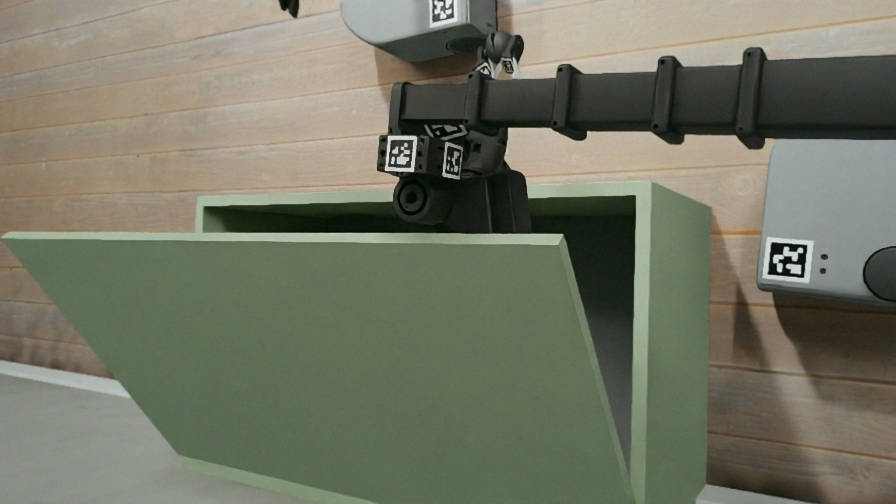

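>>> execute_actions([
  {"r1":{"base":{"translate_m":-0.014},"joints":{"lift_m":0.52}}},
], cameras=[])

>>> execute_actions([
  {"r1":{"base":{"translate_m":-0.02},"joints":{"lift_m":0.49}}},
], cameras=[])

>>> execute_actions([
  {"r1":{"base":{"translate_m":-0.021},"joints":{"lift_m":0.45}}},
], cameras=["r1_head_camera"])

Scene clock: 412.07 s.
r1.base_odometry: x=+0.825 y=-1.249 heading=-0.399 (m, m, rad; r1's odometry frame)
r1.turned_by_wheels: -0.001 (rad since the last result)
r1.turned_by_imu: +0.000 (rad since the last result)
r1.base_tilt: forward=+0.9 right=-2.2 (deg)
r1.lidar_m: 0.40 0.41 0.53 1.20 1.73 2.25 2.95 3.38 0.90 0.26 0.27 0.35
r1.head_depth_mm: 2242 1931 1694 1381 1359 1232 1135 / 2241 1936 1694 1577 - - - / 2240 1910 1654 - 1321 1214 - / 1029 880 766 681 1228 1170 - / 2204 965 832 730 682 1180 1125 / 1958 1093 927 801 733 1171 1125 / 1310 1207 1046 891 787 1173 1120
r1.base_status: done
r1.joint_positions: lift_m=+0.520 arm_m=+0.240 wrist_yaw_rad=-1.329 wrist_pitch_rad=-0.564 wrist_roll_rad=+0.004 gripper_m=+0.000 head_pan_rad=-1.443 head_tilt_rad=-1.001
r1.joint_status: all done
r1.on_its_own: right_wheel is at rest, and its effort (+23) is outside its rest range (-18 to +18)
r1.motor_effort: left_wheel=-4(6) right_wheel=+23(23) lift_m=+30(32) arm_m=+0(1) wrist_yaw_rad=-11(10) wrist_pitch_rad=+8(8) wrist_roll_rad=-3(3) gripper_m=+0(2) head_pan_rad=-3(2) head_tilt_rad=+1(1) (%)
r1.hand_pose: x=-0.2192 y=-0.4336 z=+0.5016 quat_wxyz=(+0.412, -0.265, -0.657, -0.574) (m; r1's base frame)
r1.wrist_depth_mm: - - - - - - - / - - - - - - - / - 735 - - - - - / 815 658 847 958 960 977 951 / 642 585 759 - 801 808 840 / 667 666 673 670 706 738 735 / 605 618 611 629 651 653 656
r2.base_odometry: x=+0.598 y=-1.391 heading=-0.580 (m, m, rad; r2's odometry frame)
r2.turned_by_wheels: +0.000 (rad since the last result)
r2.turned_by_imu: +0.000 (rad since the last result)
r2.base_tilt: forward=-2.1 right=+0.1 (deg)
r2.lidar_m: 2.43 2.57 2.84 2.34 2.93 2.38 2.32 1.33 0.51 0.50 0.52 0.90
r2.head_depth_mm: 845 941 1063 1170 1384 1185 1015 / 885 985 1127 1201 1440 1164 1131 / 925 1033 1192 1210 1481 1042 1168 / 977 1098 1269 1119 1402 1113 1193 / 1033 1171 1354 887 1017 1182 1190 / 1089 1251 1469 1626 1590 1283 1193 / 1153 1333 1574 1759 1393 1242 1202
r2.base_status: not commanded
r2.joint_positions: lift_m=+0.560 arm_m=+0.001 wrist_yaw_rad=+0.000 wrist_pitch_rad=-1.256 wrist_roll_rad=-0.013 gripper_m=+0.150 head_pan_rad=-1.107 head_tilt_rad=-0.704
r2.joint_status: not commanded
r2.motor_effort: left_wheel=-3(2) right_wheel=+3(3) lift_m=+23(23) arm_m=-3(3) wrist_yaw_rad=+0(0) wrist_pitch_rad=+2(2) wrist_roll_rad=+1(1) gripper_m=+0(0) head_pan_rad=+3(4) head_tilt_rad=+2(2) (%)
r2.hand_pose: x=-0.0216 y=-0.2026 z=+0.4473 quat_wxyz=(+0.576, +0.418, -0.568, -0.413) (m; r2's base frame)
r2.wrist_depth_mm: 569 502 475 449 427 408 393 / 641 664 643 598 564 526 635 / 667 659 645 641 633 627 623 / 658 642 622 629 611 619 606 / 629 638 609 608 611 588 590 / 614 - 606 - - - 576 / 595 593 585 - - - 559
pictures: none
No camera images: the call's "cameras" was empty. Leave "cameras" out to get every camera's image.

Scene clock: 413.13 s.
r1.base_odometry: x=+0.806 y=-1.242 heading=-0.400 (m, m, rad; r1's odometry frame)
r1.turned_by_wheels: -0.001 (rad since the last result)
r1.turned_by_imu: +0.000 (rad since the last result)
r1.base_tilt: forward=+0.7 right=-1.9 (deg)
r1.lidar_m: 0.42 0.43 0.55 1.25 1.73 2.24 2.93 3.36 0.89 0.26 0.27 0.35
r1.head_depth_mm: 2253 1927 1661 1367 1359 1238 1135 / 2233 1927 1684 1557 - - - / 2216 1928 1683 1545 1331 1226 - / 2132 925 807 712 886 1175 - / 2222 994 857 759 697 1179 1121 / 2034 1102 940 817 739 1181 1122 / 1378 1228 1039 891 794 1174 1120
r1.base_status: done
r1.joint_positions: lift_m=+0.490 arm_m=+0.240 wrist_yaw_rad=-1.332 wrist_pitch_rad=-0.564 wrist_roll_rad=+0.004 gripper_m=+0.000 head_pan_rad=-1.443 head_tilt_rad=-1.001
r1.joint_status: all done
r1.on_its_own: right_wheel is at rest, and its effort (+20) is outside its rest range (-18 to +18)
r1.motor_effort: left_wheel=-3(7) right_wheel=+20(20) lift_m=+31(35) arm_m=-1(1) wrist_yaw_rad=-9(11) wrist_pitch_rad=+8(8) wrist_roll_rad=-3(3) gripper_m=-3(2) head_pan_rad=-3(1) head_tilt_rad=+0(1) (%)
r1.hand_pose: x=-0.2193 y=-0.4330 z=+0.4716 quat_wxyz=(+0.411, -0.266, -0.656, -0.574) (m; r1's base frame)
r1.wrist_depth_mm: - - - - - - - / - - - - - - - / 979 712 973 - - - - / 604 619 803 900 895 919 928 / 557 553 742 - 767 763 791 / 636 625 644 667 675 683 719 / 588 587 605 594 615 608 628
r2.base_odometry: x=+0.598 y=-1.391 heading=-0.580 (m, m, rad; r2's odometry frame)
r2.turned_by_wheels: +0.000 (rad since the last result)
r2.turned_by_imu: +0.000 (rad since the last result)
r2.base_tilt: forward=-2.2 right=+0.0 (deg)
r2.lidar_m: 2.43 2.56 2.84 2.34 2.92 2.38 2.33 1.33 0.51 0.50 0.52 0.89
r2.head_depth_mm: 846 943 1061 1176 933 1188 1017 / 885 984 1127 1213 1433 1165 1128 / 926 1034 1195 1139 1470 1046 1173 / 978 1101 1274 1068 1412 1108 1188 / 1030 1175 1354 1070 849 1192 1195 / 1089 1244 1462 1671 1551 1289 1189 / 1157 1332 1572 1755 1391 1223 1197
r2.base_status: not commanded
r2.joint_positions: lift_m=+0.560 arm_m=+0.001 wrist_yaw_rad=+0.000 wrist_pitch_rad=-1.256 wrist_roll_rad=-0.013 gripper_m=+0.150 head_pan_rad=-1.107 head_tilt_rad=-0.704
r2.joint_status: not commanded
r2.motor_effort: left_wheel=-3(3) right_wheel=+3(3) lift_m=+23(23) arm_m=-3(3) wrist_yaw_rad=-1(1) wrist_pitch_rad=+2(2) wrist_roll_rad=+0(1) gripper_m=+0(0) head_pan_rad=+4(3) head_tilt_rad=+1(2) (%)
r2.hand_pose: x=-0.0216 y=-0.2026 z=+0.4473 quat_wxyz=(+0.576, +0.418, -0.568, -0.413) (m; r2's base frame)
r2.wrist_depth_mm: 565 508 477 450 434 411 391 / 639 673 660 600 562 532 639 / 659 645 650 638 628 619 617 / 652 633 630 633 609 608 598 / 632 624 618 614 608 597 588 / 612 - 598 - - - 580 / 593 588 597 - - - 561
pictures: none
No camera images: the call's "cameras" was empty. Leave "cameras" out to get every camera's image.

Scene clock: 414.30 s.
r1.base_odometry: x=+0.787 y=-1.233 heading=-0.401 (m, m, rad; r1's odometry frame)
r1.turned_by_wheels: -0.001 (rad since the last result)
r1.turned_by_imu: -0.001 (rad since the last result)
r1.base_tilt: forward=+0.9 right=-2.0 (deg)
r1.lidar_m: 0.44 0.45 0.58 1.31 1.73 2.24 3.31 3.34 0.87 0.27 0.27 0.35
r1.head_depth_mm: 2258 1943 1666 1359 1357 1233 1133 / 2223 1919 1693 1512 1333 1233 - / 2235 1924 1681 1543 1333 1225 - / 2229 988 864 759 707 1196 - / 2200 1035 899 792 729 1179 1121 / 2088 1124 964 843 763 1174 1123 / 1451 1223 1034 898 803 1171 1120
r1.base_status: done
r1.joint_positions: lift_m=+0.450 arm_m=+0.240 wrist_yaw_rad=-1.330 wrist_pitch_rad=-0.564 wrist_roll_rad=+0.004 gripper_m=+0.000 head_pan_rad=-1.443 head_tilt_rad=-1.001
r1.joint_status: all done
r1.on_its_own: right_wheel is at rest, and its effort (+20) is outside its rest range (-18 to +18)
r1.motor_effort: left_wheel=-3(6) right_wheel=+20(20) lift_m=+33(33) arm_m=-1(1) wrist_yaw_rad=-10(10) wrist_pitch_rad=+8(8) wrist_roll_rad=-3(3) gripper_m=-1(2) head_pan_rad=-2(3) head_tilt_rad=+0(1) (%)
r1.hand_pose: x=-0.2193 y=-0.4333 z=+0.4315 quat_wxyz=(+0.412, -0.265, -0.657, -0.574) (m; r1's base frame)
r1.wrist_depth_mm: - - - - - - - / - - - - - - - / 837 674 872 977 991 - - / 557 573 788 824 807 847 883 / 508 509 711 - 693 742 751 / 587 579 607 597 659 644 650 / 544 549 550 557 553 568 580
r2.base_odometry: x=+0.598 y=-1.391 heading=-0.580 (m, m, rad; r2's odometry frame)
r2.turned_by_wheels: +0.000 (rad since the last result)
r2.turned_by_imu: +0.000 (rad since the last result)
r2.base_tilt: forward=-2.2 right=+0.1 (deg)
r2.lidar_m: 2.43 2.57 2.84 2.33 2.93 2.38 2.33 1.33 0.51 0.50 0.53 0.88
r2.head_depth_mm: 845 942 1068 1178 873 1183 1010 / 885 986 1127 1211 918 1169 1130 / 925 1032 1195 1196 1407 1043 1169 / 977 1102 1267 1118 1381 1109 1190 / 1034 1178 1366 1500 807 1209 1198 / 1093 1252 1458 1718 1301 1273 1193 / 1151 1330 1583 1810 1358 1221 1197
r2.base_status: not commanded
r2.joint_positions: lift_m=+0.560 arm_m=+0.001 wrist_yaw_rad=+0.000 wrist_pitch_rad=-1.256 wrist_roll_rad=-0.013 gripper_m=+0.150 head_pan_rad=-1.107 head_tilt_rad=-0.704
r2.joint_status: not commanded
r2.motor_effort: left_wheel=-2(3) right_wheel=+3(4) lift_m=+23(23) arm_m=-3(3) wrist_yaw_rad=-1(1) wrist_pitch_rad=+2(2) wrist_roll_rad=+1(1) gripper_m=+1(0) head_pan_rad=+4(4) head_tilt_rad=+2(2) (%)
r2.hand_pose: x=-0.0216 y=-0.2026 z=+0.4473 quat_wxyz=(+0.576, +0.418, -0.568, -0.413) (m; r2's base frame)
r2.wrist_depth_mm: 580 499 477 454 429 412 389 / 637 677 644 600 570 531 629 / 663 654 661 637 635 622 617 / 636 643 626 612 617 611 601 / 634 618 614 612 598 606 583 / 618 - 599 - - - 582 / 605 590 588 - - - 557
pictures: r1_head_camera (sideways: a quarter turn clockwise sets it upright)
camera_calibration (this result's frames):
r1_head_camera: T_world_to_cam=[[-0.0719936, 0.860296, -0.504686, 0.675268], [0.997277, 0.070213, -0.0225756, 0.0266278], [0.0160138, -0.504937, -0.863008, 1.07797], [0, 0, 0, 1]] pos_world=[0.00479731, -0.0384948, 1.27169]
Images, in order (width x height): r1_head_camera 896x504.

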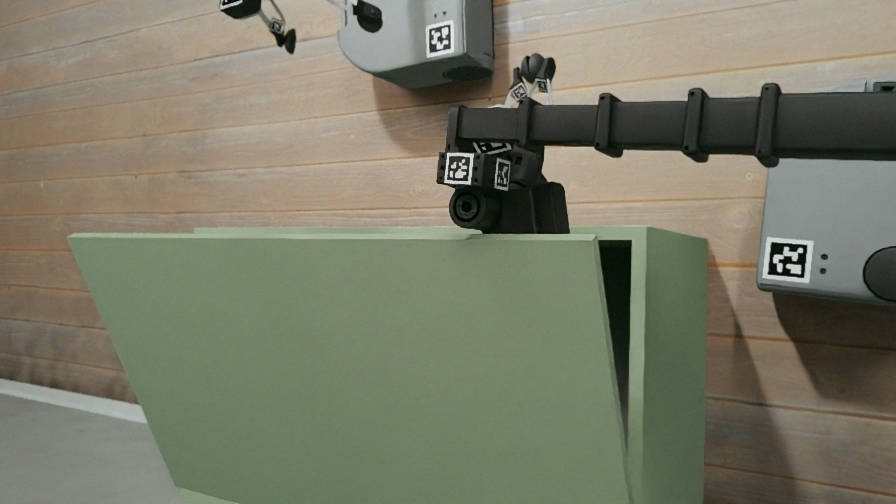

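>>> execute_actions([
  {"r1":{"base":{"translate_m":-0.016},"joints":{"lift_m":0.41}}},
], cameras=[])

>>> execute_actions([
  {"r1":{"base":{"translate_m":-0.013},"joints":{"lift_m":0.37}}},
], cameras=[])

>>> execute_actions([
  {"r1":{"base":{"translate_m":-0.01},"joints":{"lift_m":0.34}}},
], cameras=["r1_head_camera","r2_head_camera"])

Scene clock: 420.23 s.
r1.base_odometry: x=+0.772 y=-1.227 heading=-0.401 (m, m, rad; r1's odometry frame)
r1.turned_by_wheels: -0.001 (rad since the last result)
r1.turned_by_imu: +0.000 (rad since the last result)
r1.base_tilt: forward=+0.8 right=-2.1 (deg)
r1.lidar_m: 0.46 0.47 0.60 1.36 1.73 2.24 2.89 2.91 0.86 0.27 0.27 0.35
r1.head_depth_mm: 2250 1936 1660 1365 1354 1235 1136 / 2261 1914 1690 1499 1338 1246 1143 / 2235 1936 1681 1523 1321 1229 - / 2234 1045 911 810 743 1200 - / 2216 1075 942 834 758 1182 1124 / 2109 1145 987 873 790 1178 1122 / 1504 1222 1047 914 816 1175 1117
r1.base_status: done
r1.joint_positions: lift_m=+0.410 arm_m=+0.240 wrist_yaw_rad=-1.331 wrist_pitch_rad=-0.564 wrist_roll_rad=+0.004 gripper_m=+0.000 head_pan_rad=-1.443 head_tilt_rad=-1.001
r1.joint_status: all done
r1.motor_effort: left_wheel=-3(7) right_wheel=+18(20) lift_m=+35(37) arm_m=-1(1) wrist_yaw_rad=-9(9) wrist_pitch_rad=+8(8) wrist_roll_rad=-3(2) gripper_m=-1(2) head_pan_rad=-2(3) head_tilt_rad=+0(1) (%)
r1.hand_pose: x=-0.2193 y=-0.4332 z=+0.3914 quat_wxyz=(+0.411, -0.265, -0.656, -0.574) (m; r1's base frame)
r1.wrist_depth_mm: - - - - - - - / 992 682 - - - - - / 577 594 815 873 894 931 980 / 495 521 718 743 777 802 827 / 454 474 653 - 669 684 671 / 536 540 566 574 587 593 600 / 504 508 513 525 519 534 520
r2.base_odometry: x=+0.598 y=-1.391 heading=-0.580 (m, m, rad; r2's odometry frame)
r2.turned_by_wheels: +0.000 (rad since the last result)
r2.turned_by_imu: +0.000 (rad since the last result)
r2.base_tilt: forward=-2.2 right=+0.1 (deg)
r2.lidar_m: 2.43 2.57 2.85 2.34 2.94 2.38 2.32 1.33 0.51 0.50 0.52 0.87
r2.head_depth_mm: 848 943 1063 1177 912 1146 1021 / 887 985 1127 1213 895 1163 1133 / 927 1029 1194 1216 937 1043 1170 / 977 1099 1271 1185 964 1110 1194 / 1033 1172 1359 1545 865 1211 1171 / 1087 1252 1467 1750 1302 1287 1174 / 1157 1338 1574 1821 1317 1208 1195
r2.base_status: not commanded
r2.joint_positions: lift_m=+0.560 arm_m=+0.001 wrist_yaw_rad=+0.000 wrist_pitch_rad=-1.256 wrist_roll_rad=-0.013 gripper_m=+0.150 head_pan_rad=-1.107 head_tilt_rad=-0.704
r2.joint_status: not commanded
r2.motor_effort: left_wheel=-3(3) right_wheel=+4(3) lift_m=+23(24) arm_m=-3(3) wrist_yaw_rad=-1(0) wrist_pitch_rad=+2(2) wrist_roll_rad=+1(1) gripper_m=+0(1) head_pan_rad=+3(4) head_tilt_rad=+2(2) (%)
r2.hand_pose: x=-0.0216 y=-0.2026 z=+0.4473 quat_wxyz=(+0.576, +0.418, -0.568, -0.413) (m; r2's base frame)
r2.wrist_depth_mm: 568 498 479 449 426 411 388 / 638 666 644 608 567 527 631 / 656 656 654 648 627 625 624 / 643 636 628 627 613 613 603 / 639 623 615 605 601 597 591 / 623 - 606 - - - 582 / 593 582 587 - - - 559
pictures: none
No camera images: the call's "cameras" was empty. Leave "cameras" out to get every camera's image.

Scene clock: 421.40 s.
r1.base_odometry: x=+0.760 y=-1.222 heading=-0.402 (m, m, rad; r1's odometry frame)
r1.turned_by_wheels: -0.001 (rad since the last result)
r1.turned_by_imu: +0.000 (rad since the last result)
r1.base_tilt: forward=+0.9 right=-2.1 (deg)
r1.lidar_m: 0.47 0.48 0.62 1.40 1.73 2.23 2.88 2.90 0.86 0.27 0.27 0.35
r1.head_depth_mm: 2257 1934 1665 1353 1356 1232 1133 / 2223 1919 1688 1463 1336 1230 1149 / 2230 1912 1678 1524 1312 1237 - / 2224 1105 968 863 784 1211 - / 2203 1126 980 868 793 1179 1126 / 2116 1170 1017 902 811 1176 1117 / 1551 1225 1056 930 830 1172 1117
r1.base_status: done
r1.joint_positions: lift_m=+0.370 arm_m=+0.240 wrist_yaw_rad=-1.332 wrist_pitch_rad=-0.564 wrist_roll_rad=+0.004 gripper_m=+0.000 head_pan_rad=-1.443 head_tilt_rad=-1.001
r1.joint_status: all done
r1.motor_effort: left_wheel=-2(5) right_wheel=+16(17) lift_m=+36(35) arm_m=-1(0) wrist_yaw_rad=-7(10) wrist_pitch_rad=+7(7) wrist_roll_rad=-3(2) gripper_m=-2(2) head_pan_rad=-1(2) head_tilt_rad=+2(0) (%)
r1.hand_pose: x=-0.2194 y=-0.4329 z=+0.3514 quat_wxyz=(+0.411, -0.266, -0.656, -0.574) (m; r1's base frame)
r1.wrist_depth_mm: - - - - - - - / 921 609 986 - - - - / 515 528 819 833 820 873 888 / 439 486 670 705 715 739 731 / 421 480 596 - 607 636 637 / 488 508 518 518 545 543 568 / 461 467 466 474 482 491 492
r2.base_odometry: x=+0.598 y=-1.391 heading=-0.580 (m, m, rad; r2's odometry frame)
r2.turned_by_wheels: +0.000 (rad since the last result)
r2.turned_by_imu: +0.000 (rad since the last result)
r2.base_tilt: forward=-2.2 right=+0.1 (deg)
r2.lidar_m: 2.43 2.56 2.84 2.33 2.94 2.38 2.32 1.33 0.51 0.50 0.52 0.86
r2.head_depth_mm: 846 943 1063 1182 958 890 1017 / 885 984 1125 1214 944 953 1131 / 924 1032 1196 1240 933 1043 1171 / 974 1099 1265 1216 984 1106 1193 / 1031 1176 1362 1575 922 1094 1172 / 1088 1251 1468 1749 1553 1286 1170 / 1149 1329 1584 1822 1301 1206 1192
r2.base_status: not commanded
r2.joint_positions: lift_m=+0.560 arm_m=+0.001 wrist_yaw_rad=+0.000 wrist_pitch_rad=-1.256 wrist_roll_rad=-0.013 gripper_m=+0.150 head_pan_rad=-1.107 head_tilt_rad=-0.704
r2.joint_status: not commanded
r2.motor_effort: left_wheel=-3(3) right_wheel=+3(3) lift_m=+23(24) arm_m=-3(3) wrist_yaw_rad=+0(1) wrist_pitch_rad=+2(2) wrist_roll_rad=+1(1) gripper_m=+1(1) head_pan_rad=+5(4) head_tilt_rad=+1(2) (%)
r2.hand_pose: x=-0.0216 y=-0.2026 z=+0.4473 quat_wxyz=(+0.576, +0.418, -0.568, -0.413) (m; r2's base frame)
r2.wrist_depth_mm: 569 501 480 451 431 404 392 / 644 670 658 599 562 527 631 / 647 655 656 643 636 631 623 / 637 629 631 631 613 610 614 / 630 629 613 614 603 599 577 / 616 - 600 - - - 579 / 595 592 578 - - - 569
pictures: none
No camera images: the call's "cameras" was empty. Leave "cameras" out to get every camera's image.

Scene clock: 422.50 s.
r1.base_odometry: x=+0.751 y=-1.218 heading=-0.402 (m, m, rad; r1's odometry frame)
r1.turned_by_wheels: +0.000 (rad since the last result)
r1.turned_by_imu: +0.000 (rad since the last result)
r1.base_tilt: forward=+1.0 right=-2.3 (deg)
r1.lidar_m: 0.48 0.49 0.63 1.42 1.72 2.23 2.88 2.87 0.85 0.27 0.27 0.35
r1.head_depth_mm: 2240 1933 1430 1364 1356 1235 1134 / 2236 1935 1690 1454 1341 1235 1161 / 2226 1916 1673 1514 1310 1230 - / 2221 1186 1028 911 815 1212 - / 2215 1154 1009 897 811 1180 1126 / 2130 1192 1039 918 825 1176 1123 / 1589 1230 1063 943 842 1171 1123
r1.base_status: done
r1.joint_positions: lift_m=+0.340 arm_m=+0.240 wrist_yaw_rad=-1.334 wrist_pitch_rad=-0.564 wrist_roll_rad=+0.004 gripper_m=+0.000 head_pan_rad=-1.443 head_tilt_rad=-1.001
r1.joint_status: all done
r1.motor_effort: left_wheel=-1(6) right_wheel=+13(14) lift_m=+37(38) arm_m=+0(0) wrist_yaw_rad=-6(8) wrist_pitch_rad=+8(8) wrist_roll_rad=-3(3) gripper_m=-2(2) head_pan_rad=-3(3) head_tilt_rad=+0(2) (%)
r1.hand_pose: x=-0.2194 y=-0.4326 z=+0.3214 quat_wxyz=(+0.411, -0.266, -0.656, -0.575) (m; r1's base frame)
r1.wrist_depth_mm: - - - - - - - / 569 582 900 973 986 - - / 472 484 726 780 768 801 819 / 400 465 642 654 679 686 707 / 398 480 562 - 589 581 602 / 470 481 496 492 519 526 527 / 438 437 447 452 454 457 464
r2.base_odometry: x=+0.598 y=-1.391 heading=-0.580 (m, m, rad; r2's odometry frame)
r2.turned_by_wheels: +0.000 (rad since the last result)
r2.turned_by_imu: +0.000 (rad since the last result)
r2.base_tilt: forward=-2.2 right=+0.1 (deg)
r2.lidar_m: 2.43 2.57 2.84 2.33 2.94 2.38 2.33 1.33 0.51 0.50 0.52 0.86
r2.head_depth_mm: 849 942 1065 1186 990 871 1017 / 885 986 1125 1222 976 928 1128 / 926 1030 1193 1253 965 1023 1169 / 975 1097 1276 1238 984 1108 1192 / 1031 1177 1355 1583 949 928 1173 / 1085 1247 1452 1747 1589 1284 1174 / 1152 1335 1571 1808 1300 1198 1194
r2.base_status: not commanded
r2.joint_positions: lift_m=+0.560 arm_m=+0.001 wrist_yaw_rad=+0.000 wrist_pitch_rad=-1.256 wrist_roll_rad=-0.013 gripper_m=+0.150 head_pan_rad=-1.107 head_tilt_rad=-0.704
r2.joint_status: not commanded
r2.motor_effort: left_wheel=-3(3) right_wheel=+3(3) lift_m=+24(24) arm_m=-3(3) wrist_yaw_rad=-1(1) wrist_pitch_rad=+2(2) wrist_roll_rad=+1(1) gripper_m=+0(1) head_pan_rad=+3(3) head_tilt_rad=+2(2) (%)
r2.hand_pose: x=-0.0216 y=-0.2026 z=+0.4473 quat_wxyz=(+0.576, +0.418, -0.568, -0.413) (m; r2's base frame)
r2.wrist_depth_mm: 580 507 480 451 431 407 389 / 645 676 648 608 562 536 620 / 659 660 644 636 638 635 630 / 641 644 629 624 622 612 605 / 634 624 617 611 598 594 584 / 607 - 600 - - - 582 / 593 589 589 - - - 557
pictures: r1_head_camera (sideways: a quarter turn clockwise sets it upright), r2_head_camera (sideways: a quarter turn clockwise sets it upright)
camera_calibration (this result's frames):
r1_head_camera: T_world_to_cam=[[-0.0719892, 0.860272, -0.504727, 0.675321], [0.997277, 0.0702103, -0.0225729, 0.0266243], [0.0160182, -0.504977, -0.862984, 1.07794], [0, 0, 0, 1]] pos_world=[0.00479743, -0.0384962, 1.2717]
r2_head_camera: T_world_to_cam=[[-0.29791, 0.618837, -0.726835, 0.965763], [0.902949, 0.429727, -0.00421893, -0.00152976], [0.30973, -0.657552, -0.686799, 0.850066], [0, 0, 0, 1]] pos_world=[0.0258009, -0.0380302, 1.28577]
Images, in order (width x height): r1_head_camera 896x504, r2_head_camera 896x504.

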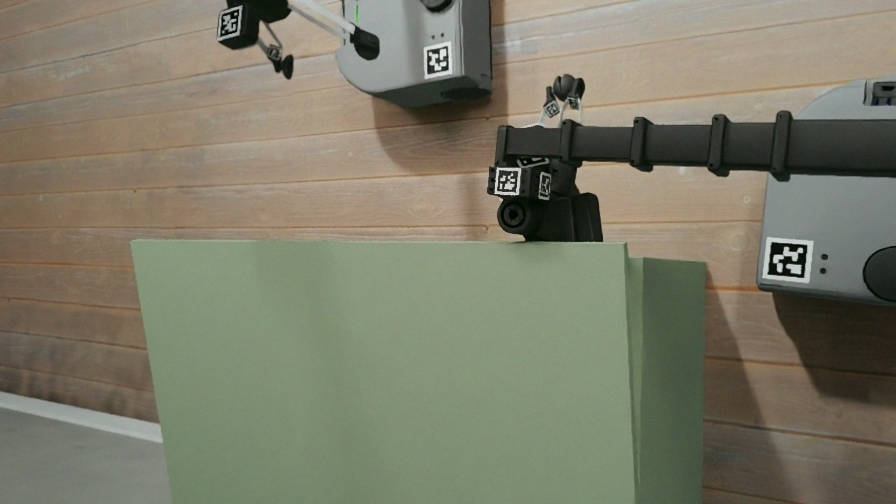

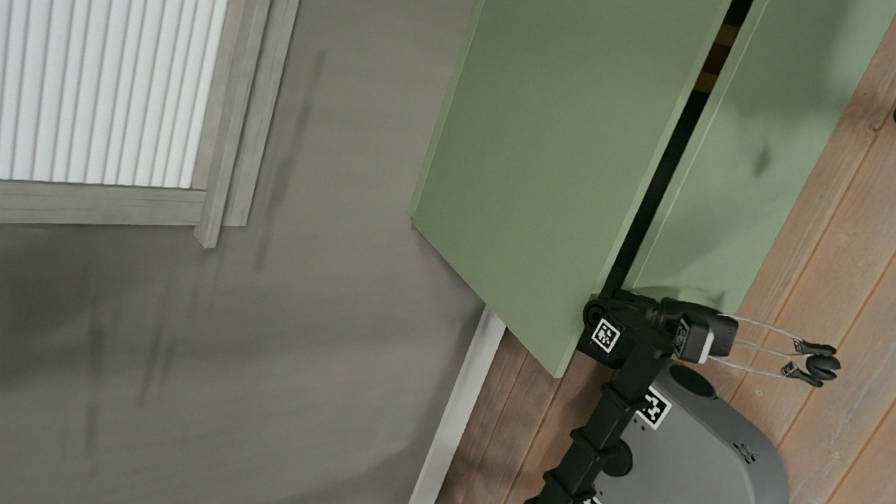

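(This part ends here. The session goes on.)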